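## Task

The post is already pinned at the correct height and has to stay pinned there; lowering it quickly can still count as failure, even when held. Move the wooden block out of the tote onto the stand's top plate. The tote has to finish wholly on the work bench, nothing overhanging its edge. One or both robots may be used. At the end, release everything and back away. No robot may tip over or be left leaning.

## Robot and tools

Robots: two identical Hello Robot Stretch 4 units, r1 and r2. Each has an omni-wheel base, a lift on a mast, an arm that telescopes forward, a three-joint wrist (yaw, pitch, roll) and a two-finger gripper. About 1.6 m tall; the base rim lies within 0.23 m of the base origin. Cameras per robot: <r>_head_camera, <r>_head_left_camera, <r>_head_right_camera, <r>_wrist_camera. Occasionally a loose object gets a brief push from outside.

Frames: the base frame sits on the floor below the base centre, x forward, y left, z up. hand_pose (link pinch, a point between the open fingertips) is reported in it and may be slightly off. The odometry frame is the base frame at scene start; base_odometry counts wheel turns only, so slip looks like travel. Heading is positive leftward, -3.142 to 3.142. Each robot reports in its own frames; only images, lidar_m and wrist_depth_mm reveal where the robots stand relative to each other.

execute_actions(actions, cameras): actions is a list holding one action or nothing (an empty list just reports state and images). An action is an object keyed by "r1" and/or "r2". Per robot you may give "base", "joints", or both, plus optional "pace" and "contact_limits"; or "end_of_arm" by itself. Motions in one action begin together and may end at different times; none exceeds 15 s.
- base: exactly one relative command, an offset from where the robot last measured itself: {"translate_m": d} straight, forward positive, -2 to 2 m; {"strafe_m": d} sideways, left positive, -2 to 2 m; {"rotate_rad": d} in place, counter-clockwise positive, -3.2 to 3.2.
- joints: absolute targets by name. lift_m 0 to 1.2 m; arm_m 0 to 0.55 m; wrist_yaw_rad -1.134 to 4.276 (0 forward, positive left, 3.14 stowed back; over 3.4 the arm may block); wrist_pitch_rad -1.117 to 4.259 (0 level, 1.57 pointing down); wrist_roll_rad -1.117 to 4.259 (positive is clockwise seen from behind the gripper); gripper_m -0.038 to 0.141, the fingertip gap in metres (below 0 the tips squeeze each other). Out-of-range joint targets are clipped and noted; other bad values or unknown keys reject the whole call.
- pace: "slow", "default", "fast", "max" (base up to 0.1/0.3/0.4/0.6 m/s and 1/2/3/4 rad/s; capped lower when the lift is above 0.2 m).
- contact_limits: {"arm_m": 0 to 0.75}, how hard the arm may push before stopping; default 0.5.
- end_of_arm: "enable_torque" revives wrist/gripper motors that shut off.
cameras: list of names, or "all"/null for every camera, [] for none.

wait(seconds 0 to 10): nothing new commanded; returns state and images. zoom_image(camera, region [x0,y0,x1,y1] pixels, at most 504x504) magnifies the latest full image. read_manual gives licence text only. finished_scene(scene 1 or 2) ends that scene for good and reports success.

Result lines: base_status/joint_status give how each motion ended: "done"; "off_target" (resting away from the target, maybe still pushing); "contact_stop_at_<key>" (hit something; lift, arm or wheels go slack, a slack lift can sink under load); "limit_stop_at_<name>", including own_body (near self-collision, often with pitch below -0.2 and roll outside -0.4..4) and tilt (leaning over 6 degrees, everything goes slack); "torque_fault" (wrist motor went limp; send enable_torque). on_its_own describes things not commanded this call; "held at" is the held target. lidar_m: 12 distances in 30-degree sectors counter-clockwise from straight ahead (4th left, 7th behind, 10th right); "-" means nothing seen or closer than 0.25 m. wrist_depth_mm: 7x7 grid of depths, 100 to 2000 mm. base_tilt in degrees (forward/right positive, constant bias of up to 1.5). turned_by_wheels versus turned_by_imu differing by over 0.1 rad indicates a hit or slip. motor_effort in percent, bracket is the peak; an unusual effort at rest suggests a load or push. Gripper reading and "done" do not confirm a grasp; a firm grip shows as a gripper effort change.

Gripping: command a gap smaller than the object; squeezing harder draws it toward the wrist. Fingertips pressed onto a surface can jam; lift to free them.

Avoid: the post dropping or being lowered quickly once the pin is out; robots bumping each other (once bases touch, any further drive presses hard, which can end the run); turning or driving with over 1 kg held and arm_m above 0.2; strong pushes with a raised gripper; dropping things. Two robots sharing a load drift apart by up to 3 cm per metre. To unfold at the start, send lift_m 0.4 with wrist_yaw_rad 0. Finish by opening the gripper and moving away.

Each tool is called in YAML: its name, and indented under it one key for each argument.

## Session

execute_actions:
  actions: []
  cameras: ["r1_head_left_camera","r2_head_left_camera","r1_wrist_camera","r2_wrist_camera"]

Scene clock: 0.00 s.
r1.base_odometry: x=+0.000 y=+0.000 heading=+0.000 (m, m, rad; r1's odometry frame)
r1.turned_by_wheels: +0.000 (rad since the last result)
r1.turned_by_imu: +0.000 (rad since the last result)
r1.base_tilt: forward=-0.3 right=-0.3 (deg)
r1.lidar_m: 0.74 0.95 2.02 3.52 2.20 1.25 1.26 1.61 5.26 1.20 0.82 0.72
r1.base_status: not commanded
r1.joint_positions: lift_m=+0.242 arm_m=+0.003 wrist_yaw_rad=+3.166 wrist_pitch_rad=+0.007 wrist_roll_rad=+0.001 gripper_m=+0.057
r1.joint_status: not commanded
r1.motor_effort: lift_m=+18 arm_m=+0 wrist_yaw_rad=+0 wrist_pitch_rad=-7 wrist_roll_rad=+1 gripper_m=-3 wheel_0=+0 wheel_1=+0 wheel_2=+0 (%)
r1.hand_pose: x=-0.1171 y=+0.0803 z=+0.4178 quat_wxyz=(-0.012, -0.003, +0.001, +1.000) (m; r1's base frame)
r1.wrist_depth_mm: - 139 210 - - - - / - 111 139 - - - - / - 116 140 1499 1808 - - / 142 140 201 - - - - / 216 - - - - - - / 224 1464 199 1499 196 1537 1537 / 224 960 1025 108 1025 976 1060
r2.base_odometry: x=+0.000 y=+0.000 heading=+0.000 (m, m, rad; r2's odometry frame)
r2.turned_by_wheels: +0.000 (rad since the last result)
r2.turned_by_imu: +0.000 (rad since the last result)
r2.base_tilt: forward=+0.0 right=-0.1 (deg)
r2.lidar_m: 1.15 3.05 3.28 4.05 1.54 1.31 1.98 2.17 0.97 0.72 0.73 0.78
r2.base_status: not commanded
r2.joint_positions: lift_m=+0.256 arm_m=+0.001 wrist_yaw_rad=+3.238 wrist_pitch_rad=+0.009 wrist_roll_rad=-0.011 gripper_m=+0.057
r2.joint_status: not commanded
r2.motor_effort: lift_m=+20 arm_m=+0 wrist_yaw_rad=-1 wrist_pitch_rad=-8 wrist_roll_rad=+0 gripper_m=-3 wheel_0=-1 wheel_1=+0 wheel_2=+1 (%)
r2.hand_pose: x=-0.1233 y=+0.0592 z=+0.4318 quat_wxyz=(-0.048, -0.004, -0.006, +0.999) (m; r2's base frame)
r2.wrist_depth_mm: - 143 142 - - - - / - - 139 - - - - / - 103 138 - - - 1576 / - 115 138 - - - - / 189 - - - - - - / 207 - 213 1921 213 1661 1537 / 206 1205 1118 153 1118 1118 1255
pictures: r1_head_left_camera, r1_wrist_camera, r2_head_left_camera, r2_wrist_camera
Images, in order (width x height): r1_head_left_camera 420x672, r1_wrist_camera 616x392, r2_head_left_camera 420x672, r2_wrist_camera 616x392.

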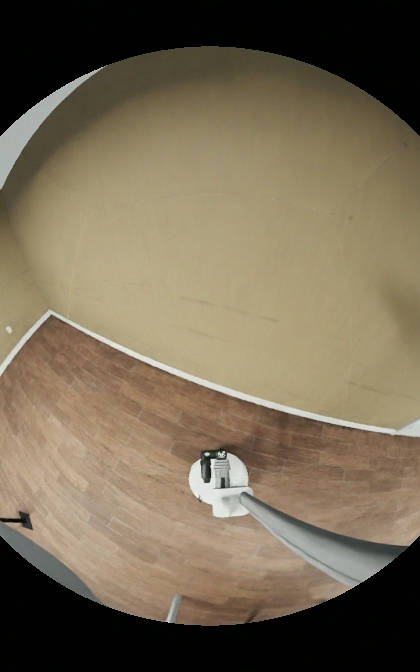

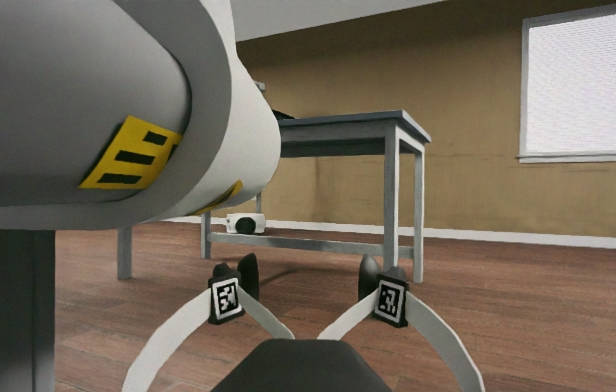

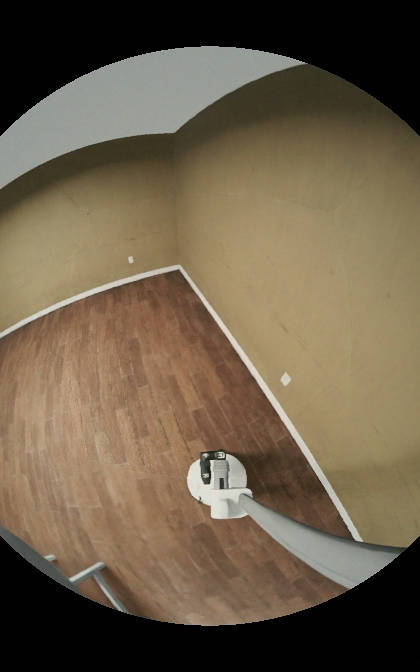

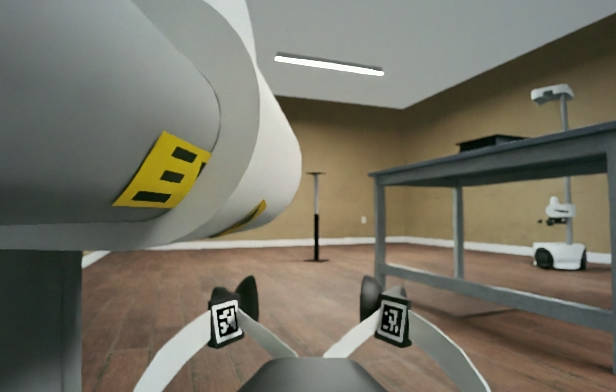

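Use r1.

execute_actions:
  actions:
    - {"r1":{"base":{"rotate_rad":2.7},"joints":{"lift_m":0.4,"wrist_yaw_rad":0}}}
  cameras: ["r1_head_camera"]

Scene clock: 2.77 s.
r1.base_odometry: x=+0.000 y=+0.000 heading=+2.700 (m, m, rad; r1's odometry frame)
r1.turned_by_wheels: +2.700 (rad since the last result)
r1.turned_by_imu: +2.752 (rad since the last result)
r1.base_tilt: forward=-0.2 right=-0.2 (deg)
r1.lidar_m: 1.26 1.30 1.76 2.83 1.06 0.77 0.73 0.77 1.08 2.86 3.60 2.19
r1.base_status: done
r1.joint_positions: lift_m=+0.400 arm_m=+0.003 wrist_yaw_rad=+0.001 wrist_pitch_rad=+0.007 wrist_roll_rad=+0.001 gripper_m=+0.057
r1.joint_status: all done
r1.motor_effort: lift_m=+20(22) arm_m=-1(1) wrist_yaw_rad=-1(7) wrist_pitch_rad=-7(8) wrist_roll_rad=+1(1) gripper_m=-6(6) wheel_0=-1(7) wheel_1=+0(3) wheel_2=-1(5) (%)
r1.hand_pose: x=+0.4620 y=-0.0873 z=+0.5760 quat_wxyz=(+1.000, +0.001, +0.003, +0.000) (m; r1's base frame)
r1.wrist_depth_mm: - - - - - - - / - - - - - - - / 1060 1060 - - - - - / - - - - - - - / - - - - - - - / 1756 1708 199 1921 195 - - / 1308 1255 1182 108 1336 1281 1336
r2.base_odometry: x=+0.000 y=+0.000 heading=+0.000 (m, m, rad; r2's odometry frame)
r2.turned_by_wheels: +0.000 (rad since the last result)
r2.turned_by_imu: +0.000 (rad since the last result)
r2.base_tilt: forward=+0.1 right=+0.1 (deg)
r2.lidar_m: 1.19 3.06 3.31 4.06 1.56 1.34 1.99 2.16 0.94 0.72 0.70 0.75
r2.base_status: not commanded
r2.joint_positions: lift_m=+0.256 arm_m=+0.001 wrist_yaw_rad=+3.238 wrist_pitch_rad=+0.009 wrist_roll_rad=-0.011 gripper_m=+0.057
r2.joint_status: not commanded
r2.motor_effort: lift_m=+19(20) arm_m=+0(0) wrist_yaw_rad=+0(1) wrist_pitch_rad=-8(8) wrist_roll_rad=+0(0) gripper_m=-5(4) wheel_0=+0(0) wheel_1=+0(0) wheel_2=+1(1) (%)
r2.hand_pose: x=-0.1233 y=+0.0592 z=+0.4318 quat_wxyz=(-0.048, -0.004, -0.006, +0.999) (m; r2's base frame)
r2.wrist_depth_mm: - 143 142 - - - - / - - 139 - - - - / - 103 138 - - - 1537 / - 114 138 - - - - / 189 - - - - - - / 206 1983 213 1983 212 1708 1499 / 205 1182 1118 153 1138 1118 1255
pictures: r1_head_camera
Images, in order (width x height): r1_head_camera 420x560.

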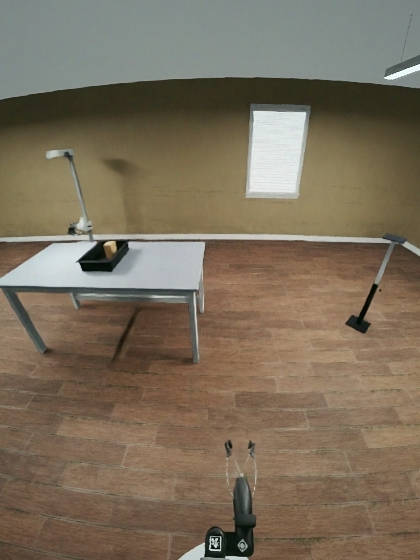

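execute_actions:
  actions:
    - {"r1":{"base":{"strafe_m":0.89},"pace":"max"}}
  cameras: []

execute_actions:
  actions:
    - {"r1":{"base":{"translate_m":0.6},"joints":{"lift_m":1.1,"wrist_pitch_rad":1.57,"gripper_m":0.1},"pace":"fast"}}
  cameras: []

execute_actions:
  actions:
    - {"r1":{"base":{"translate_m":0.36},"joints":{"arm_m":0.5}}}
  cameras: ["r1_wrist_camera","r1_head_left_camera"]

Scene clock: 6.10 s.
r1.base_odometry: x=-0.381 y=-0.805 heading=+2.700 (m, m, rad; r1's odometry frame)
r1.turned_by_wheels: +0.000 (rad since the last result)
r1.turned_by_imu: +0.001 (rad since the last result)
r1.base_tilt: forward=-0.2 right=-0.3 (deg)
r1.lidar_m: 1.24 1.30 4.55 2.96 1.07 0.76 0.74 0.77 1.06 2.91 2.84 1.30
r1.base_status: done
r1.joint_positions: lift_m=+0.400 arm_m=+0.003 wrist_yaw_rad=+0.000 wrist_pitch_rad=+0.007 wrist_roll_rad=+0.001 gripper_m=+0.057
r1.joint_status: not commanded
r1.motor_effort: lift_m=+18(21) arm_m=-1(0) wrist_yaw_rad=+0(1) wrist_pitch_rad=-7(8) wrist_roll_rad=+0(0) gripper_m=-3(5) wheel_0=+0(11) wheel_1=+0(11) wheel_2=-1(1) (%)
r1.hand_pose: x=+0.4619 y=-0.0874 z=+0.5762 quat_wxyz=(+1.000, +0.001, +0.003, +0.000) (m; r1's base frame)
r1.wrist_depth_mm: - - - - - - - / - - - - - - - / - 1060 - 1182 - - - / - - - - - - - / - - - - - - - / 1756 1808 198 1708 195 1808 - / 1229 1281 1336 108 1336 1205 1366
r2.base_odometry: x=+0.000 y=+0.000 heading=+0.000 (m, m, rad; r2's odometry frame)
r2.turned_by_wheels: +0.000 (rad since the last result)
r2.turned_by_imu: +0.000 (rad since the last result)
r2.base_tilt: forward=+0.0 right=+0.0 (deg)
r2.lidar_m: 1.17 3.05 3.28 4.04 1.59 1.33 1.98 2.17 0.99 0.73 0.72 0.78
r2.base_status: not commanded
r2.joint_positions: lift_m=+0.256 arm_m=+0.001 wrist_yaw_rad=+3.238 wrist_pitch_rad=+0.009 wrist_roll_rad=-0.011 gripper_m=+0.057
r2.joint_status: not commanded
r2.motor_effort: lift_m=+19(20) arm_m=+0(0) wrist_yaw_rad=-1(1) wrist_pitch_rad=-7(7) wrist_roll_rad=+0(1) gripper_m=-2(3) wheel_0=+0(0) wheel_1=+0(0) wheel_2=+1(1) (%)
r2.hand_pose: x=-0.1233 y=+0.0592 z=+0.4318 quat_wxyz=(-0.048, -0.004, -0.006, +0.999) (m; r2's base frame)
r2.wrist_depth_mm: - 142 142 - - - - / - - 138 - - - - / - 103 138 - - - 1576 / - 115 138 - - - - / 189 - - - - - - / 207 1921 214 1921 213 1756 1537 / 206 1160 1098 153 1118 1138 1281
pictures: none
No camera images: the call's "cameras" was empty. Leave "cameras" out to get every camera's image.

Scene clock: 8.97 s.
r1.base_odometry: x=-0.923 y=-0.548 heading=+2.700 (m, m, rad; r1's odometry frame)
r1.turned_by_wheels: +0.000 (rad since the last result)
r1.turned_by_imu: +0.000 (rad since the last result)
r1.base_tilt: forward=-0.2 right=-0.2 (deg)
r1.lidar_m: 0.62 0.67 0.93 4.37 1.89 1.40 1.34 1.39 1.94 4.37 0.91 0.66
r1.base_status: done
r1.joint_positions: lift_m=+1.100 arm_m=+0.003 wrist_yaw_rad=+0.000 wrist_pitch_rad=+1.570 wrist_roll_rad=+0.001 gripper_m=+0.100
r1.joint_status: all done
r1.motor_effort: lift_m=+22(23) arm_m=-1(0) wrist_yaw_rad=+1(0) wrist_pitch_rad=-1(5) wrist_roll_rad=+1(0) gripper_m=+0(5) wheel_0=-2(7) wheel_1=+0(5) wheel_2=+0(10) (%)
r1.hand_pose: x=+0.1737 y=-0.0874 z=+0.9894 quat_wxyz=(+0.707, +0.000, +0.707, +0.000) (m; r1's base frame)
r1.wrist_depth_mm: 1205 1229 1229 1205 1205 1205 1205 / 1255 1205 1182 1182 1205 1205 1182 / 1229 1205 1205 1205 1205 1182 1205 / 1229 1229 1205 1205 1229 1229 1182 / 1229 1229 991 991 1205 1205 1182 / 1229 1229 217 1008 216 1205 1229 / 1229 1205 1229 108 1205 1229 1229
r2.base_odometry: x=+0.000 y=+0.000 heading=+0.000 (m, m, rad; r2's odometry frame)
r2.turned_by_wheels: +0.000 (rad since the last result)
r2.turned_by_imu: +0.000 (rad since the last result)
r2.base_tilt: forward=+0.0 right=-0.1 (deg)
r2.lidar_m: 1.19 3.05 3.28 4.06 1.57 1.34 2.00 2.18 0.94 0.74 0.72 0.79
r2.base_status: not commanded
r2.joint_positions: lift_m=+0.256 arm_m=+0.001 wrist_yaw_rad=+3.238 wrist_pitch_rad=+0.009 wrist_roll_rad=-0.011 gripper_m=+0.057
r2.joint_status: not commanded
r2.motor_effort: lift_m=+20(20) arm_m=+0(0) wrist_yaw_rad=-1(1) wrist_pitch_rad=-8(8) wrist_roll_rad=-1(0) gripper_m=-4(5) wheel_0=-1(0) wheel_1=+0(0) wheel_2=+1(1) (%)
r2.hand_pose: x=-0.1233 y=+0.0592 z=+0.4318 quat_wxyz=(-0.048, -0.004, -0.006, +0.999) (m; r2's base frame)
r2.wrist_depth_mm: - 143 142 - - - - / - - 138 - - - - / - 103 138 - - - 1576 / - 114 138 - - - - / 189 - - - - - - / 207 1921 213 1983 213 1661 1537 / 206 1182 1118 153 1118 1118 1281
pictures: none
No camera images: the call's "cameras" was empty. Leave "cameras" out to get every camera's image.

Scene clock: 11.67 s.
r1.base_odometry: x=-1.249 y=-0.394 heading=+2.700 (m, m, rad; r1's odometry frame)
r1.turned_by_wheels: +0.000 (rad since the last result)
r1.turned_by_imu: +0.000 (rad since the last result)
r1.base_tilt: forward=-0.2 right=-0.2 (deg)
r1.lidar_m: 0.25 0.30 0.40 4.37 2.42 1.78 1.71 1.79 2.44 4.36 0.40 0.29
r1.base_status: done
r1.joint_positions: lift_m=+1.100 arm_m=+0.499 wrist_yaw_rad=+0.000 wrist_pitch_rad=+1.570 wrist_roll_rad=+0.001 gripper_m=+0.100
r1.joint_status: all done
r1.motor_effort: lift_m=+21(22) arm_m=+6(6) wrist_yaw_rad=+0(0) wrist_pitch_rad=+0(1) wrist_roll_rad=+2(0) gripper_m=-1(2) wheel_0=-1(4) wheel_1=-1(3) wheel_2=+2(11) (%)
r1.hand_pose: x=+0.6701 y=-0.0874 z=+0.9894 quat_wxyz=(+0.707, +0.000, +0.707, +0.000) (m; r1's base frame)
r1.wrist_depth_mm: 455 366 368 366 449 449 449 / 455 421 452 436 455 449 449 / 455 452 452 452 449 452 449 / 459 452 332 452 452 452 449 / 462 452 455 452 452 449 452 / 459 424 218 452 216 452 452 / 462 397 455 108 455 452 452
r2.base_odometry: x=+0.000 y=+0.000 heading=+0.000 (m, m, rad; r2's odometry frame)
r2.turned_by_wheels: +0.000 (rad since the last result)
r2.turned_by_imu: +0.000 (rad since the last result)
r2.base_tilt: forward=+0.0 right=+0.0 (deg)
r2.lidar_m: 1.18 3.05 3.29 4.06 1.55 1.38 2.01 2.17 0.98 0.74 0.73 0.80
r2.base_status: not commanded
r2.joint_positions: lift_m=+0.256 arm_m=+0.001 wrist_yaw_rad=+3.238 wrist_pitch_rad=+0.009 wrist_roll_rad=-0.011 gripper_m=+0.057
r2.joint_status: not commanded
r2.motor_effort: lift_m=+20(19) arm_m=+0(0) wrist_yaw_rad=+0(1) wrist_pitch_rad=-8(7) wrist_roll_rad=+0(0) gripper_m=-1(4) wheel_0=+0(0) wheel_1=+0(0) wheel_2=+1(1) (%)
r2.hand_pose: x=-0.1233 y=+0.0592 z=+0.4318 quat_wxyz=(-0.048, -0.004, -0.006, +0.999) (m; r2's base frame)
r2.wrist_depth_mm: - 143 142 - - - - / - - 138 - - - - / - 103 138 - - 1921 1576 / - 114 138 - - - - / 189 - - - - - - / 208 1921 213 1983 213 1618 1499 / 206 1182 1138 153 1138 1138 1281
pictures: r1_head_left_camera, r1_wrist_camera
Images, in order (width x height): r1_head_left_camera 420x672, r1_wrist_camera 616x392.

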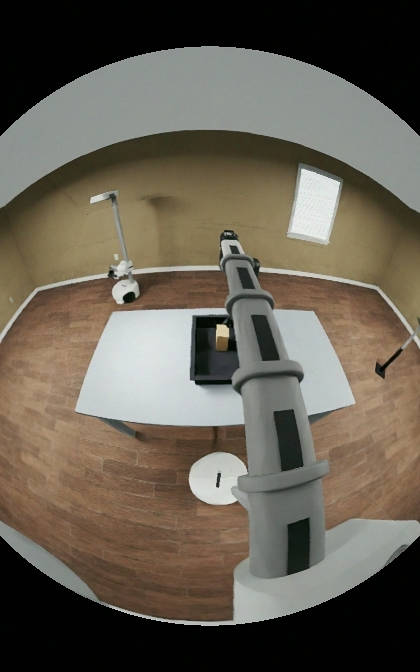

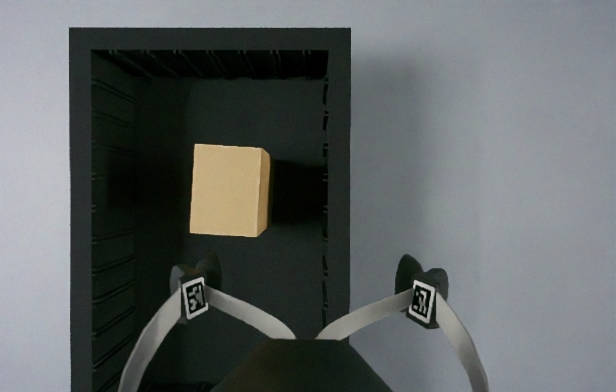

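execute_actions:
  actions:
    - {"r1":{"base":{"strafe_m":0.074},"joints":{"arm_m":0.55,"wrist_roll_rad":0.06,"lift_m":1.03}}}
  cameras: ["r1_wrist_camera"]

execute_actions:
  actions:
    - {"r1":{"joints":{"lift_m":0.96,"gripper_m":0.085},"pace":"slow"}}
  cameras: []

execute_actions:
  actions:
    - {"r1":{"joints":{"gripper_m":0.02}}}
  cameras: []

execute_actions:
  actions:
    - {"r1":{"joints":{"lift_m":1.1}}}
  cameras: ["r1_wrist_camera"]

execute_actions:
  actions:
    - {"r1":{"base":{"rotate_rad":-1.56},"joints":{"arm_m":0.1,"wrist_roll_rad":0}}}
  cameras: []

execute_actions:
  actions:
    - {"r1":{"base":{"translate_m":1.5},"joints":{"lift_m":1.2},"pace":"fast"}}
  cameras: ["r1_head_camera"]

Scene clock: 13.33 s.
r1.base_odometry: x=-1.280 y=-0.461 heading=+2.700 (m, m, rad; r1's odometry frame)
r1.turned_by_wheels: +0.000 (rad since the last result)
r1.turned_by_imu: +0.000 (rad since the last result)
r1.base_tilt: forward=-0.2 right=-0.2 (deg)
r1.lidar_m: 0.27 0.29 0.41 4.30 2.43 1.78 1.70 1.78 2.46 4.45 0.41 0.30
r1.base_status: done
r1.joint_positions: lift_m=+1.030 arm_m=+0.549 wrist_yaw_rad=+0.000 wrist_pitch_rad=+1.570 wrist_roll_rad=+0.060 gripper_m=+0.100
r1.joint_status: all done
r1.motor_effort: lift_m=+14(20) arm_m=+6(7) wrist_yaw_rad=+0(0) wrist_pitch_rad=-1(1) wrist_roll_rad=+3(5) gripper_m=-1(4) wheel_0=+0(8) wheel_1=-1(8) wheel_2=+1(2) (%)
r1.hand_pose: x=+0.7200 y=-0.0874 z=+0.9201 quat_wxyz=(+0.707, +0.021, +0.707, -0.021) (m; r1's base frame)
r1.wrist_depth_mm: 387 384 384 382 379 379 379 / 387 303 296 303 296 382 379 / 389 332 384 382 370 382 379 / 387 325 384 382 379 384 382 / 389 320 384 264 382 384 384 / 389 315 218 264 216 384 379 / 394 330 389 108 373 384 387
r2.base_odometry: x=+0.000 y=+0.000 heading=+0.000 (m, m, rad; r2's odometry frame)
r2.turned_by_wheels: +0.000 (rad since the last result)
r2.turned_by_imu: +0.000 (rad since the last result)
r2.base_tilt: forward=+0.0 right=+0.0 (deg)
r2.lidar_m: 1.16 3.05 3.28 4.05 1.58 1.35 2.01 2.20 0.99 0.75 0.70 0.75
r2.base_status: not commanded
r2.joint_positions: lift_m=+0.256 arm_m=+0.001 wrist_yaw_rad=+3.238 wrist_pitch_rad=+0.009 wrist_roll_rad=-0.011 gripper_m=+0.057
r2.joint_status: not commanded
r2.motor_effort: lift_m=+20(20) arm_m=+0(0) wrist_yaw_rad=+0(1) wrist_pitch_rad=-7(7) wrist_roll_rad=+0(0) gripper_m=-6(3) wheel_0=+0(0) wheel_1=+0(0) wheel_2=+1(1) (%)
r2.hand_pose: x=-0.1233 y=+0.0592 z=+0.4318 quat_wxyz=(-0.048, -0.004, -0.006, +0.999) (m; r2's base frame)
r2.wrist_depth_mm: - 142 142 - - - - / - - 139 - - - - / - 103 138 - - 1983 1537 / - 115 138 - - - - / 187 - - - - - - / 207 1921 214 1983 212 1708 1576 / 205 1205 1138 153 1118 1138 1255
pictures: r1_wrist_camera
Images, in order (width x height): r1_wrist_camera 616x392.

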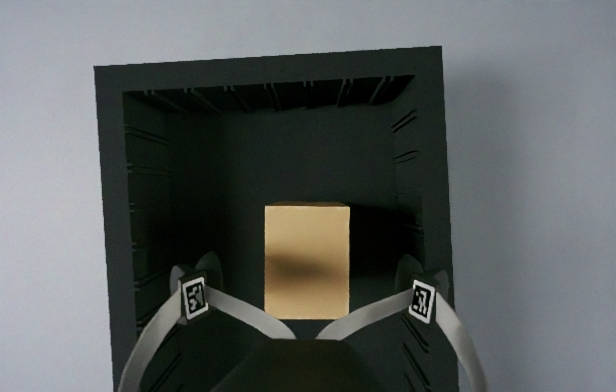

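Scene clock: 14.80 s.
r1.base_odometry: x=-1.280 y=-0.461 heading=+2.700 (m, m, rad; r1's odometry frame)
r1.turned_by_wheels: +0.000 (rad since the last result)
r1.turned_by_imu: +0.000 (rad since the last result)
r1.base_tilt: forward=-0.1 right=-0.2 (deg)
r1.lidar_m: 0.25 0.29 0.39 4.31 2.43 1.77 1.70 1.79 2.43 4.45 0.41 0.28
r1.base_status: not commanded
r1.joint_positions: lift_m=+0.960 arm_m=+0.549 wrist_yaw_rad=+0.000 wrist_pitch_rad=+1.570 wrist_roll_rad=+0.060 gripper_m=+0.085
r1.joint_status: all done
r1.motor_effort: lift_m=+13(13) arm_m=+6(6) wrist_yaw_rad=+1(0) wrist_pitch_rad=-1(1) wrist_roll_rad=+4(3) gripper_m=-1(3) wheel_0=+0(0) wheel_1=-1(1) wheel_2=+1(1) (%)
r1.hand_pose: x=+0.7200 y=-0.0874 z=+0.8501 quat_wxyz=(+0.707, +0.021, +0.707, -0.021) (m; r1's base frame)
r1.wrist_depth_mm: 317 229 226 225 226 310 310 / 230 272 290 303 285 230 310 / 241 310 314 312 310 236 314 / 239 306 314 312 314 239 312 / 236 300 314 194 306 247 314 / 234 276 195 194 196 229 314 / 320 257 317 108 314 227 314
r2.base_odometry: x=+0.000 y=+0.000 heading=+0.000 (m, m, rad; r2's odometry frame)
r2.turned_by_wheels: +0.000 (rad since the last result)
r2.turned_by_imu: +0.000 (rad since the last result)
r2.base_tilt: forward=+0.0 right=+0.0 (deg)
r2.lidar_m: 1.17 3.05 3.29 4.06 1.55 1.34 1.99 2.15 0.99 0.75 0.69 0.77
r2.base_status: not commanded
r2.joint_positions: lift_m=+0.256 arm_m=+0.001 wrist_yaw_rad=+3.238 wrist_pitch_rad=+0.009 wrist_roll_rad=-0.011 gripper_m=+0.057
r2.joint_status: not commanded
r2.motor_effort: lift_m=+19(20) arm_m=+0(0) wrist_yaw_rad=-1(0) wrist_pitch_rad=-8(7) wrist_roll_rad=-1(1) gripper_m=-4(6) wheel_0=-1(0) wheel_1=+0(0) wheel_2=+1(1) (%)
r2.hand_pose: x=-0.1233 y=+0.0592 z=+0.4318 quat_wxyz=(-0.048, -0.004, -0.006, +0.999) (m; r2's base frame)
r2.wrist_depth_mm: - 143 142 - - - - / - - 138 - - - - / - 103 138 - - 1863 1537 / - 114 138 - - - - / 188 - - - - - - / 208 1983 213 - 213 1708 1537 / 206 1182 1118 153 1118 1098 1255
pictures: none
No camera images: the call's "cameras" was empty. Leave "cameras" out to get every camera's image.

Scene clock: 16.27 s.
r1.base_odometry: x=-1.280 y=-0.461 heading=+2.700 (m, m, rad; r1's odometry frame)
r1.turned_by_wheels: +0.000 (rad since the last result)
r1.turned_by_imu: +0.000 (rad since the last result)
r1.base_tilt: forward=-0.2 right=-0.3 (deg)
r1.lidar_m: 0.26 0.29 0.41 4.30 2.40 1.78 1.70 1.78 2.45 4.45 0.40 0.28
r1.base_status: not commanded
r1.joint_positions: lift_m=+0.960 arm_m=+0.549 wrist_yaw_rad=+0.000 wrist_pitch_rad=+1.570 wrist_roll_rad=+0.060 gripper_m=+0.020
r1.joint_status: all done
r1.motor_effort: lift_m=+14(14) arm_m=+6(6) wrist_yaw_rad=+0(0) wrist_pitch_rad=-1(1) wrist_roll_rad=+2(3) gripper_m=-22(22) wheel_0=+0(0) wheel_1=-1(1) wheel_2=+1(1) (%)
r1.hand_pose: x=+0.7200 y=-0.0874 z=+0.8500 quat_wxyz=(+0.707, +0.021, +0.707, -0.021) (m; r1's base frame)
r1.wrist_depth_mm: 314 226 225 225 224 228 310 / 231 272 291 304 283 231 312 / 238 310 312 309 310 236 312 / 239 306 312 310 312 240 314 / 236 298 314 182 309 248 312 / 234 260 185 182 184 226 314 / 320 258 314 108 314 236 314
r2.base_odometry: x=+0.000 y=+0.000 heading=+0.000 (m, m, rad; r2's odometry frame)
r2.turned_by_wheels: +0.000 (rad since the last result)
r2.turned_by_imu: +0.000 (rad since the last result)
r2.base_tilt: forward=+0.0 right=+0.0 (deg)
r2.lidar_m: 1.17 3.04 3.29 4.06 1.55 1.35 2.03 2.18 0.99 0.74 0.71 0.80
r2.base_status: not commanded
r2.joint_positions: lift_m=+0.256 arm_m=+0.001 wrist_yaw_rad=+3.238 wrist_pitch_rad=+0.009 wrist_roll_rad=-0.011 gripper_m=+0.057
r2.joint_status: not commanded
r2.motor_effort: lift_m=+19(20) arm_m=+0(1) wrist_yaw_rad=+0(0) wrist_pitch_rad=-7(8) wrist_roll_rad=+0(1) gripper_m=-4(4) wheel_0=+0(1) wheel_1=+0(0) wheel_2=+1(1) (%)
r2.hand_pose: x=-0.1233 y=+0.0592 z=+0.4318 quat_wxyz=(-0.048, -0.004, -0.006, +0.999) (m; r2's base frame)
r2.wrist_depth_mm: - 142 142 - - - - / - - 138 - - - - / - 103 138 - - 1921 1576 / - 114 138 - - - - / 188 - - - - - - / 207 1921 214 1921 212 1708 1576 / 206 1205 1138 153 1118 1098 1281
pictures: none
No camera images: the call's "cameras" was empty. Leave "cameras" out to get every camera's image.

Scene clock: 17.93 s.
r1.base_odometry: x=-1.280 y=-0.461 heading=+2.700 (m, m, rad; r1's odometry frame)
r1.turned_by_wheels: +0.000 (rad since the last result)
r1.turned_by_imu: +0.000 (rad since the last result)
r1.base_tilt: forward=-0.1 right=-0.3 (deg)
r1.lidar_m: 0.26 0.29 0.41 4.29 2.42 1.80 1.70 1.78 2.45 4.44 0.39 0.28
r1.base_status: not commanded
r1.joint_positions: lift_m=+1.100 arm_m=+0.549 wrist_yaw_rad=+0.000 wrist_pitch_rad=+1.570 wrist_roll_rad=+0.060 gripper_m=+0.020
r1.joint_status: all done
r1.motor_effort: lift_m=+23(24) arm_m=+6(7) wrist_yaw_rad=+1(0) wrist_pitch_rad=-1(1) wrist_roll_rad=+2(1) gripper_m=-22(18) wheel_0=+0(0) wheel_1=-1(1) wheel_2=+1(1) (%)
r1.hand_pose: x=+0.7200 y=-0.0874 z=+0.9893 quat_wxyz=(+0.707, +0.021, +0.707, -0.021) (m; r1's base frame)
r1.wrist_depth_mm: 455 455 455 449 452 449 449 / 459 455 455 387 449 449 445 / 455 455 449 449 449 449 449 / 459 459 452 449 452 449 449 / 459 459 452 182 364 449 455 / 459 459 185 182 183 455 455 / 462 370 455 108 433 455 452
r2.base_odometry: x=+0.000 y=+0.000 heading=+0.000 (m, m, rad; r2's odometry frame)
r2.turned_by_wheels: +0.000 (rad since the last result)
r2.turned_by_imu: +0.000 (rad since the last result)
r2.base_tilt: forward=+0.0 right=+0.1 (deg)
r2.lidar_m: 1.19 3.04 3.29 4.05 1.59 1.35 1.99 2.19 0.94 0.74 0.70 0.76
r2.base_status: not commanded
r2.joint_positions: lift_m=+0.256 arm_m=+0.001 wrist_yaw_rad=+3.238 wrist_pitch_rad=+0.009 wrist_roll_rad=-0.011 gripper_m=+0.057
r2.joint_status: not commanded
r2.motor_effort: lift_m=+19(20) arm_m=+0(0) wrist_yaw_rad=+0(0) wrist_pitch_rad=-7(8) wrist_roll_rad=+0(1) gripper_m=-6(2) wheel_0=-1(0) wheel_1=+0(0) wheel_2=+1(1) (%)
r2.hand_pose: x=-0.1233 y=+0.0592 z=+0.4318 quat_wxyz=(-0.048, -0.004, -0.006, +0.999) (m; r2's base frame)
r2.wrist_depth_mm: - 142 142 - - - - / - - 138 - - - - / - 103 138 - - 1863 1576 / - 115 138 - - - - / 189 - - - - - - / 208 1921 213 1921 213 1661 1499 / 206 1182 1138 153 1098 1098 1281
pictures: r1_wrist_camera
Images, in order (width x height): r1_wrist_camera 616x392.

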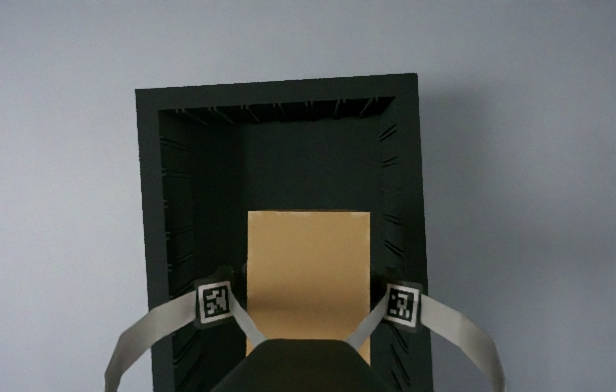

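Scene clock: 20.43 s.
r1.base_odometry: x=-1.280 y=-0.461 heading=+1.140 (m, m, rad; r1's odometry frame)
r1.turned_by_wheels: -1.560 (rad since the last result)
r1.turned_by_imu: -1.592 (rad since the last result)
r1.base_tilt: forward=-0.2 right=-0.1 (deg)
r1.lidar_m: 4.44 0.40 0.28 0.26 0.30 0.40 - 2.46 1.77 1.71 1.79 2.43
r1.base_status: done
r1.joint_positions: lift_m=+1.100 arm_m=+0.101 wrist_yaw_rad=+0.000 wrist_pitch_rad=+1.570 wrist_roll_rad=+0.000 gripper_m=+0.020
r1.joint_status: all done
r1.motor_effort: lift_m=+22(23) arm_m=-6(8) wrist_yaw_rad=+1(1) wrist_pitch_rad=-2(1) wrist_roll_rad=+0(2) gripper_m=-21(20) wheel_0=+1(4) wheel_1=-1(4) wheel_2=+0(9) (%)
r1.hand_pose: x=+0.2721 y=-0.0874 z=+0.9894 quat_wxyz=(+0.707, +0.000, +0.707, +0.000) (m; r1's base frame)
r1.wrist_depth_mm: 1205 1205 1229 1229 1229 1182 1182 / 1205 1229 1182 1205 1205 1182 1182 / 1229 1205 1205 1205 1229 1229 1205 / 1205 1205 1205 1229 1205 1205 1205 / 1205 1229 1229 183 1229 1229 1182 / 1205 1205 185 182 183 1205 1182 / 1229 1229 1229 108 1205 1229 1205
r2.base_odometry: x=+0.000 y=+0.000 heading=+0.000 (m, m, rad; r2's odometry frame)
r2.turned_by_wheels: +0.000 (rad since the last result)
r2.turned_by_imu: +0.000 (rad since the last result)
r2.base_tilt: forward=+0.0 right=-0.1 (deg)
r2.lidar_m: 1.19 3.04 3.27 4.07 1.56 1.34 2.01 2.16 0.96 0.73 0.70 0.78
r2.base_status: not commanded
r2.joint_positions: lift_m=+0.256 arm_m=+0.001 wrist_yaw_rad=+3.238 wrist_pitch_rad=+0.009 wrist_roll_rad=-0.011 gripper_m=+0.057
r2.joint_status: not commanded
r2.motor_effort: lift_m=+20(20) arm_m=+0(0) wrist_yaw_rad=-1(1) wrist_pitch_rad=-7(8) wrist_roll_rad=-1(1) gripper_m=-3(4) wheel_0=+0(0) wheel_1=+0(0) wheel_2=+1(1) (%)
r2.hand_pose: x=-0.1233 y=+0.0592 z=+0.4318 quat_wxyz=(-0.048, -0.004, -0.006, +0.999) (m; r2's base frame)
r2.wrist_depth_mm: - 142 142 - - - - / - - 138 - - - - / - 103 138 - - - 1576 / - 115 138 - - - - / 188 - - - - - - / 207 1863 213 1983 213 1756 1537 / 206 1182 1098 153 1138 1118 1229
pictures: none
No camera images: the call's "cameras" was empty. Leave "cameras" out to get every camera's image.

Scene clock: 26.47 s.
r1.base_odometry: x=-0.654 y=+0.902 heading=+1.140 (m, m, rad; r1's odometry frame)
r1.turned_by_wheels: +0.000 (rad since the last result)
r1.turned_by_imu: +0.001 (rad since the last result)
r1.base_tilt: forward=-0.2 right=-0.3 (deg)
r1.lidar_m: 2.92 1.11 1.10 3.01 1.01 0.74 1.19 2.44 1.77 1.68 1.76 0.25
r1.base_status: done
r1.joint_positions: lift_m=+1.199 arm_m=+0.101 wrist_yaw_rad=+0.000 wrist_pitch_rad=+1.570 wrist_roll_rad=+0.000 gripper_m=+0.020
r1.joint_status: all done
joint sent to its limit — the command would take r1.lift_m past its upper limit, so that joint was sent only as far as its limit.
r1.motor_effort: lift_m=+22(24) arm_m=-6(6) wrist_yaw_rad=+0(1) wrist_pitch_rad=-1(2) wrist_roll_rad=+0(0) gripper_m=-21(20) wheel_0=+1(6) wheel_1=+1(5) wheel_2=+1(10) (%)
r1.hand_pose: x=+0.2722 y=-0.0874 z=+1.0883 quat_wxyz=(+0.707, +0.000, +0.707, +0.000) (m; r1's base frame)
r1.wrist_depth_mm: 1308 1281 1336 1308 1308 1281 1281 / 1336 1308 1281 1308 1308 1308 1281 / 1336 1336 1308 1281 1308 1281 1308 / 1308 1336 1308 1308 1281 1308 1281 / 1336 1308 1308 182 1308 1281 1308 / 1336 1336 185 182 185 1281 1281 / 1336 1336 1308 108 1308 1308 1308
r2.base_odometry: x=+0.000 y=+0.000 heading=+0.000 (m, m, rad; r2's odometry frame)
r2.turned_by_wheels: +0.000 (rad since the last result)
r2.turned_by_imu: +0.001 (rad since the last result)
r2.base_tilt: forward=+0.0 right=+0.0 (deg)
r2.lidar_m: 1.18 3.05 3.30 4.06 1.57 1.36 2.01 2.17 0.96 0.74 0.72 0.77
r2.base_status: not commanded
r2.joint_positions: lift_m=+0.256 arm_m=+0.001 wrist_yaw_rad=+3.238 wrist_pitch_rad=+0.009 wrist_roll_rad=-0.011 gripper_m=+0.057
r2.joint_status: not commanded
r2.motor_effort: lift_m=+19(19) arm_m=+0(0) wrist_yaw_rad=+0(1) wrist_pitch_rad=-7(7) wrist_roll_rad=+0(1) gripper_m=-6(2) wheel_0=+0(0) wheel_1=+0(0) wheel_2=+1(1) (%)
r2.hand_pose: x=-0.1233 y=+0.0592 z=+0.4318 quat_wxyz=(-0.048, -0.004, -0.006, +0.999) (m; r2's base frame)
r2.wrist_depth_mm: - 143 141 - - - - / - - 139 - - - - / - 103 138 - - - 1537 / - 115 138 - - - - / 189 - - - - - - / 207 1983 213 1921 213 1708 1499 / 206 1229 1118 153 1118 1098 1281
pictures: r1_head_camera
Images, in order (width x height): r1_head_camera 420x560.

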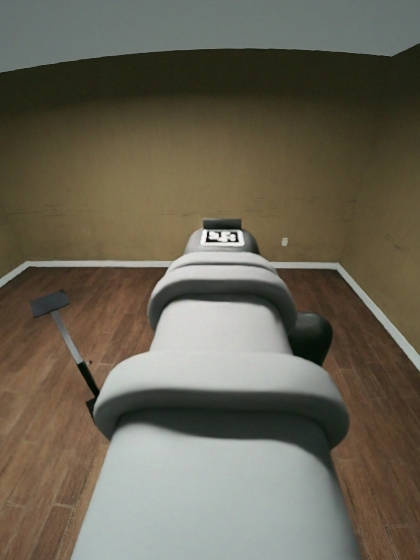

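Bearing ≈45°, 1.2 m.

execute_actions:
  actions:
    - {"r1":{"base":{"rotate_rad":0.83}}}
  cameras: []

execute_actions:
  actions:
    - {"r1":{"base":{"translate_m":0.55},"joints":{"arm_m":0.3}}}
  cameras: ["r1_wrist_camera"]

Scene clock: 28.70 s.
r1.base_odometry: x=-0.654 y=+0.902 heading=+1.970 (m, m, rad; r1's odometry frame)
r1.turned_by_wheels: +0.830 (rad since the last result)
r1.turned_by_imu: +0.846 (rad since the last result)
r1.base_tilt: forward=-0.2 right=-0.2 (deg)
r1.lidar_m: 1.10 3.00 3.07 0.77 0.74 3.14 1.94 1.70 1.69 2.02 2.93 0.26
r1.base_status: done
r1.joint_positions: lift_m=+1.199 arm_m=+0.101 wrist_yaw_rad=+0.000 wrist_pitch_rad=+1.570 wrist_roll_rad=+0.000 gripper_m=+0.020
r1.joint_status: not commanded
r1.motor_effort: lift_m=+22(22) arm_m=-6(6) wrist_yaw_rad=+1(1) wrist_pitch_rad=-1(1) wrist_roll_rad=-1(0) gripper_m=-20(20) wheel_0=-1(6) wheel_1=+0(4) wheel_2=-1(9) (%)
r1.hand_pose: x=+0.2722 y=-0.0874 z=+1.0883 quat_wxyz=(+0.707, +0.000, +0.707, +0.000) (m; r1's base frame)
r1.wrist_depth_mm: 1281 1308 1308 1281 1281 1281 1281 / 1308 1308 1308 1308 1281 1308 1308 / 1308 1308 1308 1308 1281 1308 1308 / 1281 1308 1308 1308 1308 1308 1281 / 1308 1308 1308 183 1281 1281 1308 / 1336 1336 185 182 183 1308 1281 / 1308 1336 1308 108 1308 1308 1308
r2.base_odometry: x=+0.000 y=+0.000 heading=+0.000 (m, m, rad; r2's odometry frame)
r2.turned_by_wheels: +0.000 (rad since the last result)
r2.turned_by_imu: +0.000 (rad since the last result)
r2.base_tilt: forward=+0.1 right=+0.1 (deg)
r2.lidar_m: 1.16 3.05 3.30 4.04 1.58 1.35 1.98 2.16 0.96 0.75 0.71 0.79
r2.base_status: not commanded
r2.joint_positions: lift_m=+0.256 arm_m=+0.001 wrist_yaw_rad=+3.238 wrist_pitch_rad=+0.009 wrist_roll_rad=-0.011 gripper_m=+0.057
r2.joint_status: not commanded
r2.motor_effort: lift_m=+20(20) arm_m=+0(0) wrist_yaw_rad=+0(1) wrist_pitch_rad=-7(9) wrist_roll_rad=+0(1) gripper_m=-6(3) wheel_0=+0(0) wheel_1=+0(0) wheel_2=+1(1) (%)
r2.hand_pose: x=-0.1233 y=+0.0592 z=+0.4318 quat_wxyz=(-0.048, -0.004, -0.006, +0.999) (m; r2's base frame)
r2.wrist_depth_mm: - 142 141 - - - - / - - 138 - - - - / - 103 138 - - - 1537 / - 114 138 - - - - / 189 - - - - - - / 208 - 212 1983 213 1708 1537 / 206 1205 1138 153 1118 1118 1281
pictures: none
No camera images: the call's "cameras" was empty. Leave "cameras" out to get every camera's image.

Scene clock: 32.00 s.
r1.base_odometry: x=-0.867 y=+1.409 heading=+1.970 (m, m, rad; r1's odometry frame)
r1.turned_by_wheels: +0.000 (rad since the last result)
r1.turned_by_imu: +0.000 (rad since the last result)
r1.base_tilt: forward=-0.2 right=-0.2 (deg)
r1.lidar_m: 0.45 2.58 2.60 1.20 1.04 1.06 3.51 2.10 2.13 2.50 2.55 2.55
r1.base_status: done
r1.joint_positions: lift_m=+1.199 arm_m=+0.299 wrist_yaw_rad=+0.000 wrist_pitch_rad=+1.570 wrist_roll_rad=+0.000 gripper_m=+0.020
r1.joint_status: all done
r1.motor_effort: lift_m=+22(22) arm_m=+6(7) wrist_yaw_rad=+1(1) wrist_pitch_rad=-1(3) wrist_roll_rad=+1(0) gripper_m=-21(20) wheel_0=+1(6) wheel_1=+0(4) wheel_2=+0(11) (%)
r1.hand_pose: x=+0.4700 y=-0.0874 z=+1.0883 quat_wxyz=(+0.707, +0.000, +0.707, +0.000) (m; r1's base frame)
r1.wrist_depth_mm: 1308 1308 1308 379 379 1308 1281 / 1308 1308 1281 382 379 1308 1281 / 1336 1308 1308 382 382 1281 1281 / 1308 1336 1308 1336 1308 1308 1308 / 1308 1308 1308 183 1308 1336 1308 / 1336 1336 185 182 185 1281 1308 / 1308 1308 1336 108 1308 1308 1281
r2.base_odometry: x=+0.000 y=+0.000 heading=+0.000 (m, m, rad; r2's odometry frame)
r2.turned_by_wheels: +0.000 (rad since the last result)
r2.turned_by_imu: +0.000 (rad since the last result)
r2.base_tilt: forward=+0.0 right=-0.1 (deg)
r2.lidar_m: 1.18 3.05 3.31 4.03 1.54 1.33 2.00 2.14 0.98 0.75 0.72 0.80
r2.base_status: not commanded
r2.joint_positions: lift_m=+0.256 arm_m=+0.001 wrist_yaw_rad=+3.238 wrist_pitch_rad=+0.009 wrist_roll_rad=-0.011 gripper_m=+0.057
r2.joint_status: not commanded
r2.motor_effort: lift_m=+19(20) arm_m=+0(0) wrist_yaw_rad=-1(0) wrist_pitch_rad=-8(7) wrist_roll_rad=+0(0) gripper_m=-1(4) wheel_0=-1(1) wheel_1=+0(0) wheel_2=+1(1) (%)
r2.hand_pose: x=-0.1233 y=+0.0592 z=+0.4318 quat_wxyz=(-0.048, -0.004, -0.006, +0.999) (m; r2's base frame)
r2.wrist_depth_mm: - 142 142 - - - - / - - 139 - - - - / - 103 138 - - - 1576 / - 115 138 - - - - / 189 - - - - - - / 208 1983 213 1983 213 1708 1537 / 206 1205 1118 153 1138 1138 1255
pictures: r1_wrist_camera
Images, in order (width x height): r1_wrist_camera 616x392.

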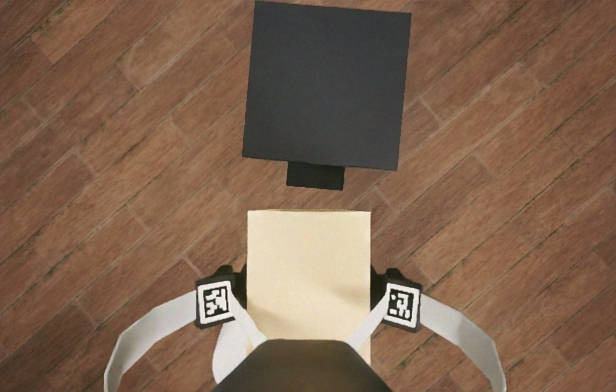

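execute_actions:
  actions:
    - {"r1":{"base":{"strafe_m":-0.017},"joints":{"arm_m":0.456}}}
  cameras: []

execute_actions:
  actions:
    - {"r1":{"joints":{"lift_m":1.127},"pace":"slow"}}
  cameras: ["r1_wrist_camera"]

execute_actions:
  actions:
    - {"r1":{"joints":{"gripper_m":0.1}}}
  cameras: []

execute_actions:
  actions:
    - {"r1":{"joints":{"lift_m":1.199}}}
  cameras: ["r1_wrist_camera"]

execute_actions:
  actions:
    - {"r1":{"base":{"translate_m":-0.15},"joints":{"arm_m":0.05}}}
  cameras: ["r1_head_right_camera"]

Scene clock: 33.93 s.
r1.base_odometry: x=-0.852 y=+1.415 heading=+1.970 (m, m, rad; r1's odometry frame)
r1.turned_by_wheels: +0.000 (rad since the last result)
r1.turned_by_imu: +0.000 (rad since the last result)
r1.base_tilt: forward=-0.1 right=-0.2 (deg)
r1.lidar_m: 0.54 2.60 2.61 1.21 1.07 1.07 3.45 2.11 2.11 2.49 2.54 2.54
r1.base_status: done
r1.joint_positions: lift_m=+1.199 arm_m=+0.455 wrist_yaw_rad=+0.000 wrist_pitch_rad=+1.570 wrist_roll_rad=+0.000 gripper_m=+0.020
r1.joint_status: all done
r1.motor_effort: lift_m=+22(22) arm_m=+6(7) wrist_yaw_rad=+0(0) wrist_pitch_rad=+0(2) wrist_roll_rad=+1(1) gripper_m=-21(21) wheel_0=+2(9) wheel_1=+1(4) wheel_2=-1(2) (%)
r1.hand_pose: x=+0.6260 y=-0.0874 z=+1.0883 quat_wxyz=(+0.707, +0.000, +0.707, +0.000) (m; r1's base frame)
r1.wrist_depth_mm: 1308 1281 1308 1308 1281 1255 1281 / 1308 1308 1308 1281 1308 1281 1308 / 1308 1336 1308 1308 1281 1281 1281 / 1336 1336 1308 382 1281 1336 1308 / 1336 1336 1308 182 1308 1281 1281 / 1308 1308 185 182 183 1308 1308 / 1336 1308 1336 108 1308 1366 1281
r2.base_odometry: x=+0.000 y=+0.000 heading=+0.000 (m, m, rad; r2's odometry frame)
r2.turned_by_wheels: +0.000 (rad since the last result)
r2.turned_by_imu: +0.000 (rad since the last result)
r2.base_tilt: forward=+0.1 right=+0.0 (deg)
r2.lidar_m: 1.18 3.05 3.28 4.06 1.55 1.34 2.01 2.19 0.95 0.76 0.72 0.78
r2.base_status: not commanded
r2.joint_positions: lift_m=+0.256 arm_m=+0.001 wrist_yaw_rad=+3.238 wrist_pitch_rad=+0.009 wrist_roll_rad=-0.011 gripper_m=+0.057
r2.joint_status: not commanded
r2.motor_effort: lift_m=+20(19) arm_m=+0(0) wrist_yaw_rad=-1(0) wrist_pitch_rad=-7(8) wrist_roll_rad=+0(0) gripper_m=-3(2) wheel_0=+0(0) wheel_1=+0(0) wheel_2=+1(1) (%)
r2.hand_pose: x=-0.1233 y=+0.0592 z=+0.4318 quat_wxyz=(-0.048, -0.004, -0.006, +0.999) (m; r2's base frame)
r2.wrist_depth_mm: - 142 142 - - - - / - - 139 - - - - / - 103 138 - - - 1537 / - 114 138 - - - - / 189 - - - - - - / 207 1983 214 1921 213 1708 1499 / 206 1229 1138 153 1138 1118 1308
pictures: none
No camera images: the call's "cameras" was empty. Leave "cameras" out to get every camera's image.

Scene clock: 35.40 s.
r1.base_odometry: x=-0.852 y=+1.415 heading=+1.970 (m, m, rad; r1's odometry frame)
r1.turned_by_wheels: +0.000 (rad since the last result)
r1.turned_by_imu: +0.000 (rad since the last result)
r1.base_tilt: forward=-0.2 right=-0.3 (deg)
r1.lidar_m: 0.54 2.61 2.60 1.19 1.07 1.07 2.38 2.09 2.10 2.50 2.53 2.54
r1.base_status: not commanded
r1.joint_positions: lift_m=+1.127 arm_m=+0.455 wrist_yaw_rad=+0.000 wrist_pitch_rad=+1.570 wrist_roll_rad=+0.000 gripper_m=+0.020
r1.joint_status: all done
r1.motor_effort: lift_m=+14(21) arm_m=+6(6) wrist_yaw_rad=+1(0) wrist_pitch_rad=-1(1) wrist_roll_rad=-1(0) gripper_m=-21(21) wheel_0=+2(2) wheel_1=+1(1) wheel_2=-1(1) (%)
r1.hand_pose: x=+0.6260 y=-0.0874 z=+1.0170 quat_wxyz=(+0.707, +0.000, +0.707, +0.000) (m; r1's base frame)
r1.wrist_depth_mm: 1229 1229 1255 1229 1229 1205 1229 / 1255 1255 1229 1205 1229 1229 1205 / 1229 1255 1229 1205 1229 1205 1229 / 1255 1255 312 310 310 1229 1229 / 1255 1229 312 183 310 1255 1205 / 1255 1229 185 182 185 1229 1229 / 1255 1229 1255 108 1255 1255 1255
r2.base_odometry: x=+0.000 y=+0.000 heading=+0.000 (m, m, rad; r2's odometry frame)
r2.turned_by_wheels: +0.000 (rad since the last result)
r2.turned_by_imu: +0.000 (rad since the last result)
r2.base_tilt: forward=+0.1 right=+0.1 (deg)
r2.lidar_m: 1.16 3.04 3.30 4.05 1.59 1.36 2.01 2.20 0.95 0.76 0.70 0.77
r2.base_status: not commanded
r2.joint_positions: lift_m=+0.256 arm_m=+0.001 wrist_yaw_rad=+3.238 wrist_pitch_rad=+0.009 wrist_roll_rad=-0.011 gripper_m=+0.057
r2.joint_status: not commanded
r2.motor_effort: lift_m=+19(19) arm_m=+0(0) wrist_yaw_rad=-1(1) wrist_pitch_rad=-7(8) wrist_roll_rad=+0(0) gripper_m=-3(5) wheel_0=+0(0) wheel_1=+0(0) wheel_2=+1(1) (%)
r2.hand_pose: x=-0.1233 y=+0.0592 z=+0.4318 quat_wxyz=(-0.048, -0.004, -0.006, +0.999) (m; r2's base frame)
r2.wrist_depth_mm: - 142 142 - - - - / - - 138 - - - - / - 103 138 - - - 1537 / - 114 138 - - - - / 188 - - - - - - / 207 1921 213 - 213 1708 1499 / 206 1182 1118 153 1118 1118 1281
pictures: r1_wrist_camera
Images, in order (width x height): r1_wrist_camera 616x392.

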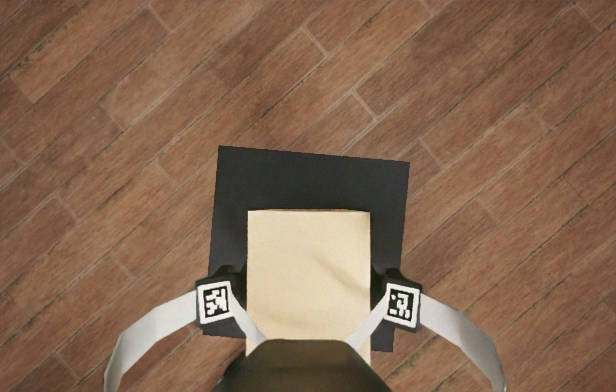

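Scene clock: 37.03 s.
r1.base_odometry: x=-0.852 y=+1.415 heading=+1.970 (m, m, rad; r1's odometry frame)
r1.turned_by_wheels: +0.000 (rad since the last result)
r1.turned_by_imu: +0.000 (rad since the last result)
r1.base_tilt: forward=-0.2 right=-0.3 (deg)
r1.lidar_m: 0.54 2.60 2.61 1.21 1.04 1.07 2.38 2.08 2.10 2.51 2.54 2.53
r1.base_status: not commanded
r1.joint_positions: lift_m=+1.127 arm_m=+0.455 wrist_yaw_rad=+0.000 wrist_pitch_rad=+1.570 wrist_roll_rad=+0.000 gripper_m=+0.100
r1.joint_status: all done
r1.motor_effort: lift_m=+14(14) arm_m=+6(6) wrist_yaw_rad=+1(1) wrist_pitch_rad=-1(3) wrist_roll_rad=-1(0) gripper_m=-1(22) wheel_0=+2(2) wheel_1=+1(1) wheel_2=-1(1) (%)
r1.hand_pose: x=+0.6259 y=-0.0874 z=+1.0170 quat_wxyz=(+0.707, +0.000, +0.707, +0.000) (m; r1's base frame)
r1.wrist_depth_mm: 1229 1229 1229 1229 1229 1205 1205 / 1255 1255 1229 1229 1255 1229 1229 / 1255 1229 1229 1205 1281 1255 1229 / 1281 1255 314 312 310 1229 1229 / 1255 1255 312 191 310 1229 1229 / 1255 1229 196 193 196 1229 1229 / 1255 1255 1255 108 1255 1229 1229
r2.base_odometry: x=+0.000 y=+0.000 heading=+0.000 (m, m, rad; r2's odometry frame)
r2.turned_by_wheels: +0.000 (rad since the last result)
r2.turned_by_imu: +0.000 (rad since the last result)
r2.base_tilt: forward=+0.1 right=+0.0 (deg)
r2.lidar_m: 1.18 3.04 3.30 4.05 1.54 1.37 1.99 2.14 0.95 0.74 0.74 0.76
r2.base_status: not commanded
r2.joint_positions: lift_m=+0.256 arm_m=+0.001 wrist_yaw_rad=+3.238 wrist_pitch_rad=+0.009 wrist_roll_rad=-0.011 gripper_m=+0.057
r2.joint_status: not commanded
r2.motor_effort: lift_m=+20(19) arm_m=+0(0) wrist_yaw_rad=-1(1) wrist_pitch_rad=-8(7) wrist_roll_rad=+0(1) gripper_m=-4(3) wheel_0=+0(0) wheel_1=+0(0) wheel_2=+1(1) (%)
r2.hand_pose: x=-0.1233 y=+0.0592 z=+0.4318 quat_wxyz=(-0.048, -0.004, -0.006, +0.999) (m; r2's base frame)
r2.wrist_depth_mm: - 142 141 - - - - / - - 138 - - - - / - 103 138 - - - 1537 / - 114 138 - - - - / 189 - - - - - - / 207 1983 214 1921 213 1708 1537 / 206 1182 1118 153 1098 1118 1281
pictures: none
No camera images: the call's "cameras" was empty. Leave "cameras" out to get every camera's image.

Scene clock: 38.30 s.
r1.base_odometry: x=-0.852 y=+1.415 heading=+1.970 (m, m, rad; r1's odometry frame)
r1.turned_by_wheels: +0.000 (rad since the last result)
r1.turned_by_imu: +0.000 (rad since the last result)
r1.base_tilt: forward=-0.2 right=-0.2 (deg)
r1.lidar_m: 0.54 2.62 2.62 1.21 1.05 1.05 3.44 2.09 2.09 2.51 2.53 2.54
r1.base_status: not commanded
r1.joint_positions: lift_m=+1.199 arm_m=+0.455 wrist_yaw_rad=+0.000 wrist_pitch_rad=+1.570 wrist_roll_rad=+0.000 gripper_m=+0.100
r1.joint_status: all done
r1.motor_effort: lift_m=+22(22) arm_m=+6(6) wrist_yaw_rad=+1(1) wrist_pitch_rad=-1(2) wrist_roll_rad=-1(0) gripper_m=-2(3) wheel_0=+1(2) wheel_1=+1(1) wheel_2=-1(1) (%)
r1.hand_pose: x=+0.6259 y=-0.0874 z=+1.0883 quat_wxyz=(+0.707, +0.000, +0.707, +0.000) (m; r1's base frame)
r1.wrist_depth_mm: 1308 1308 1281 1281 1308 1308 1281 / 1308 1308 1336 1308 1281 1308 1308 / 1336 1308 1308 1308 1308 1336 1308 / 1308 1336 1308 382 1336 1308 1308 / 1336 1366 384 264 1308 1308 1281 / 1308 1336 218 263 216 1308 1281 / 1308 1336 1308 108 1308 1308 1308
r2.base_odometry: x=+0.000 y=+0.000 heading=+0.000 (m, m, rad; r2's odometry frame)
r2.turned_by_wheels: +0.000 (rad since the last result)
r2.turned_by_imu: +0.000 (rad since the last result)
r2.base_tilt: forward=+0.0 right=+0.0 (deg)
r2.lidar_m: 1.16 3.04 3.27 4.06 1.57 1.36 2.01 2.16 1.00 0.74 0.71 0.79
r2.base_status: not commanded
r2.joint_positions: lift_m=+0.256 arm_m=+0.001 wrist_yaw_rad=+3.238 wrist_pitch_rad=+0.009 wrist_roll_rad=-0.011 gripper_m=+0.057
r2.joint_status: not commanded
r2.motor_effort: lift_m=+19(19) arm_m=+0(0) wrist_yaw_rad=+0(1) wrist_pitch_rad=-7(7) wrist_roll_rad=+1(0) gripper_m=-2(6) wheel_0=+0(0) wheel_1=+0(0) wheel_2=+1(1) (%)
r2.hand_pose: x=-0.1233 y=+0.0592 z=+0.4318 quat_wxyz=(-0.048, -0.004, -0.006, +0.999) (m; r2's base frame)
r2.wrist_depth_mm: - 142 142 - - - - / - - 139 - - - - / - 103 138 - - - 1537 / - 115 138 - - - - / 189 - - - - - - / 208 - 213 1921 213 1708 1499 / 206 1182 1118 153 1118 1118 1255
pictures: r1_wrist_camera
Images, in order (width x height): r1_wrist_camera 616x392.

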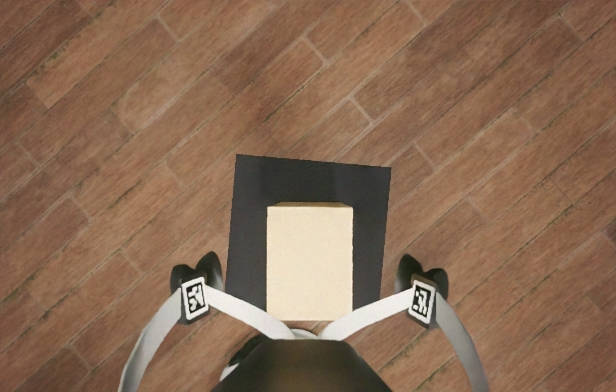

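Scene clock: 40.60 s.
r1.base_odometry: x=-0.793 y=+1.277 heading=+1.970 (m, m, rad; r1's odometry frame)
r1.turned_by_wheels: +0.000 (rad since the last result)
r1.turned_by_imu: -0.001 (rad since the last result)
r1.base_tilt: forward=-0.2 right=-0.2 (deg)
r1.lidar_m: 0.69 2.73 2.75 1.10 0.95 3.74 2.99 1.97 1.99 2.36 2.62 2.65
r1.base_status: done
r1.joint_positions: lift_m=+1.199 arm_m=+0.051 wrist_yaw_rad=+0.000 wrist_pitch_rad=+1.570 wrist_roll_rad=+0.000 gripper_m=+0.100
r1.joint_status: all done
r1.motor_effort: lift_m=+22(22) arm_m=-7(6) wrist_yaw_rad=+1(1) wrist_pitch_rad=-1(1) wrist_roll_rad=+0(1) gripper_m=-3(1) wheel_0=-1(4) wheel_1=+1(5) wheel_2=+0(10) (%)
r1.hand_pose: x=+0.2222 y=-0.0874 z=+1.0883 quat_wxyz=(+0.707, +0.000, +0.707, +0.000) (m; r1's base frame)
r1.wrist_depth_mm: 1336 1308 1308 1281 1281 1281 1308 / 1308 1308 1308 1308 1281 1281 1281 / 1308 1336 1336 1308 1308 1308 1308 / 1308 1281 1308 1308 1281 1308 1308 / 1336 1308 1098 1098 1281 1308 1308 / 1336 1308 218 1118 216 1308 1308 / 1366 1308 1336 108 1308 1308 1308
r2.base_odometry: x=+0.000 y=+0.000 heading=+0.000 (m, m, rad; r2's odometry frame)
r2.turned_by_wheels: +0.000 (rad since the last result)
r2.turned_by_imu: +0.000 (rad since the last result)
r2.base_tilt: forward=+0.1 right=+0.0 (deg)
r2.lidar_m: 1.17 3.05 3.28 4.01 1.59 1.30 2.03 2.19 0.96 0.73 0.71 0.80
r2.base_status: not commanded
r2.joint_positions: lift_m=+0.256 arm_m=+0.001 wrist_yaw_rad=+3.238 wrist_pitch_rad=+0.009 wrist_roll_rad=-0.011 gripper_m=+0.057
r2.joint_status: not commanded
r2.motor_effort: lift_m=+20(20) arm_m=+0(0) wrist_yaw_rad=-1(1) wrist_pitch_rad=-8(7) wrist_roll_rad=+0(0) gripper_m=-4(2) wheel_0=+0(0) wheel_1=+0(0) wheel_2=+1(1) (%)
r2.hand_pose: x=-0.1233 y=+0.0592 z=+0.4318 quat_wxyz=(-0.048, -0.004, -0.006, +0.999) (m; r2's base frame)
r2.wrist_depth_mm: - 143 141 - - - - / - - 139 - - - - / - 103 138 - - - 1618 / - 115 138 - - - - / 188 - - - - - - / 206 1921 213 1983 213 1661 1499 / 206 1205 1118 153 1118 1098 1229
pictures: r1_head_right_camera
Images, in order (width x height): r1_head_right_camera 420x672.

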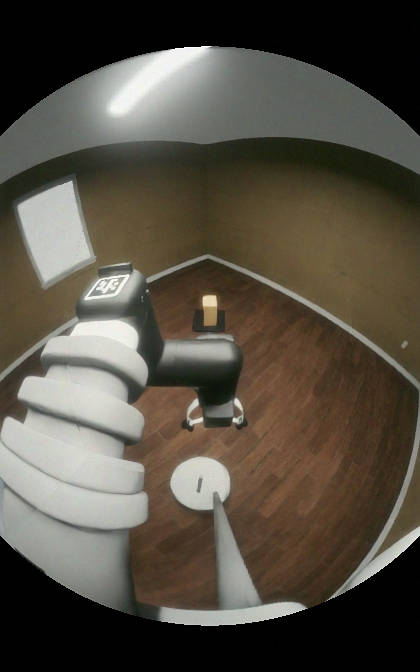

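finished_scene:
  scene: 2

The scene is finished: the task was done.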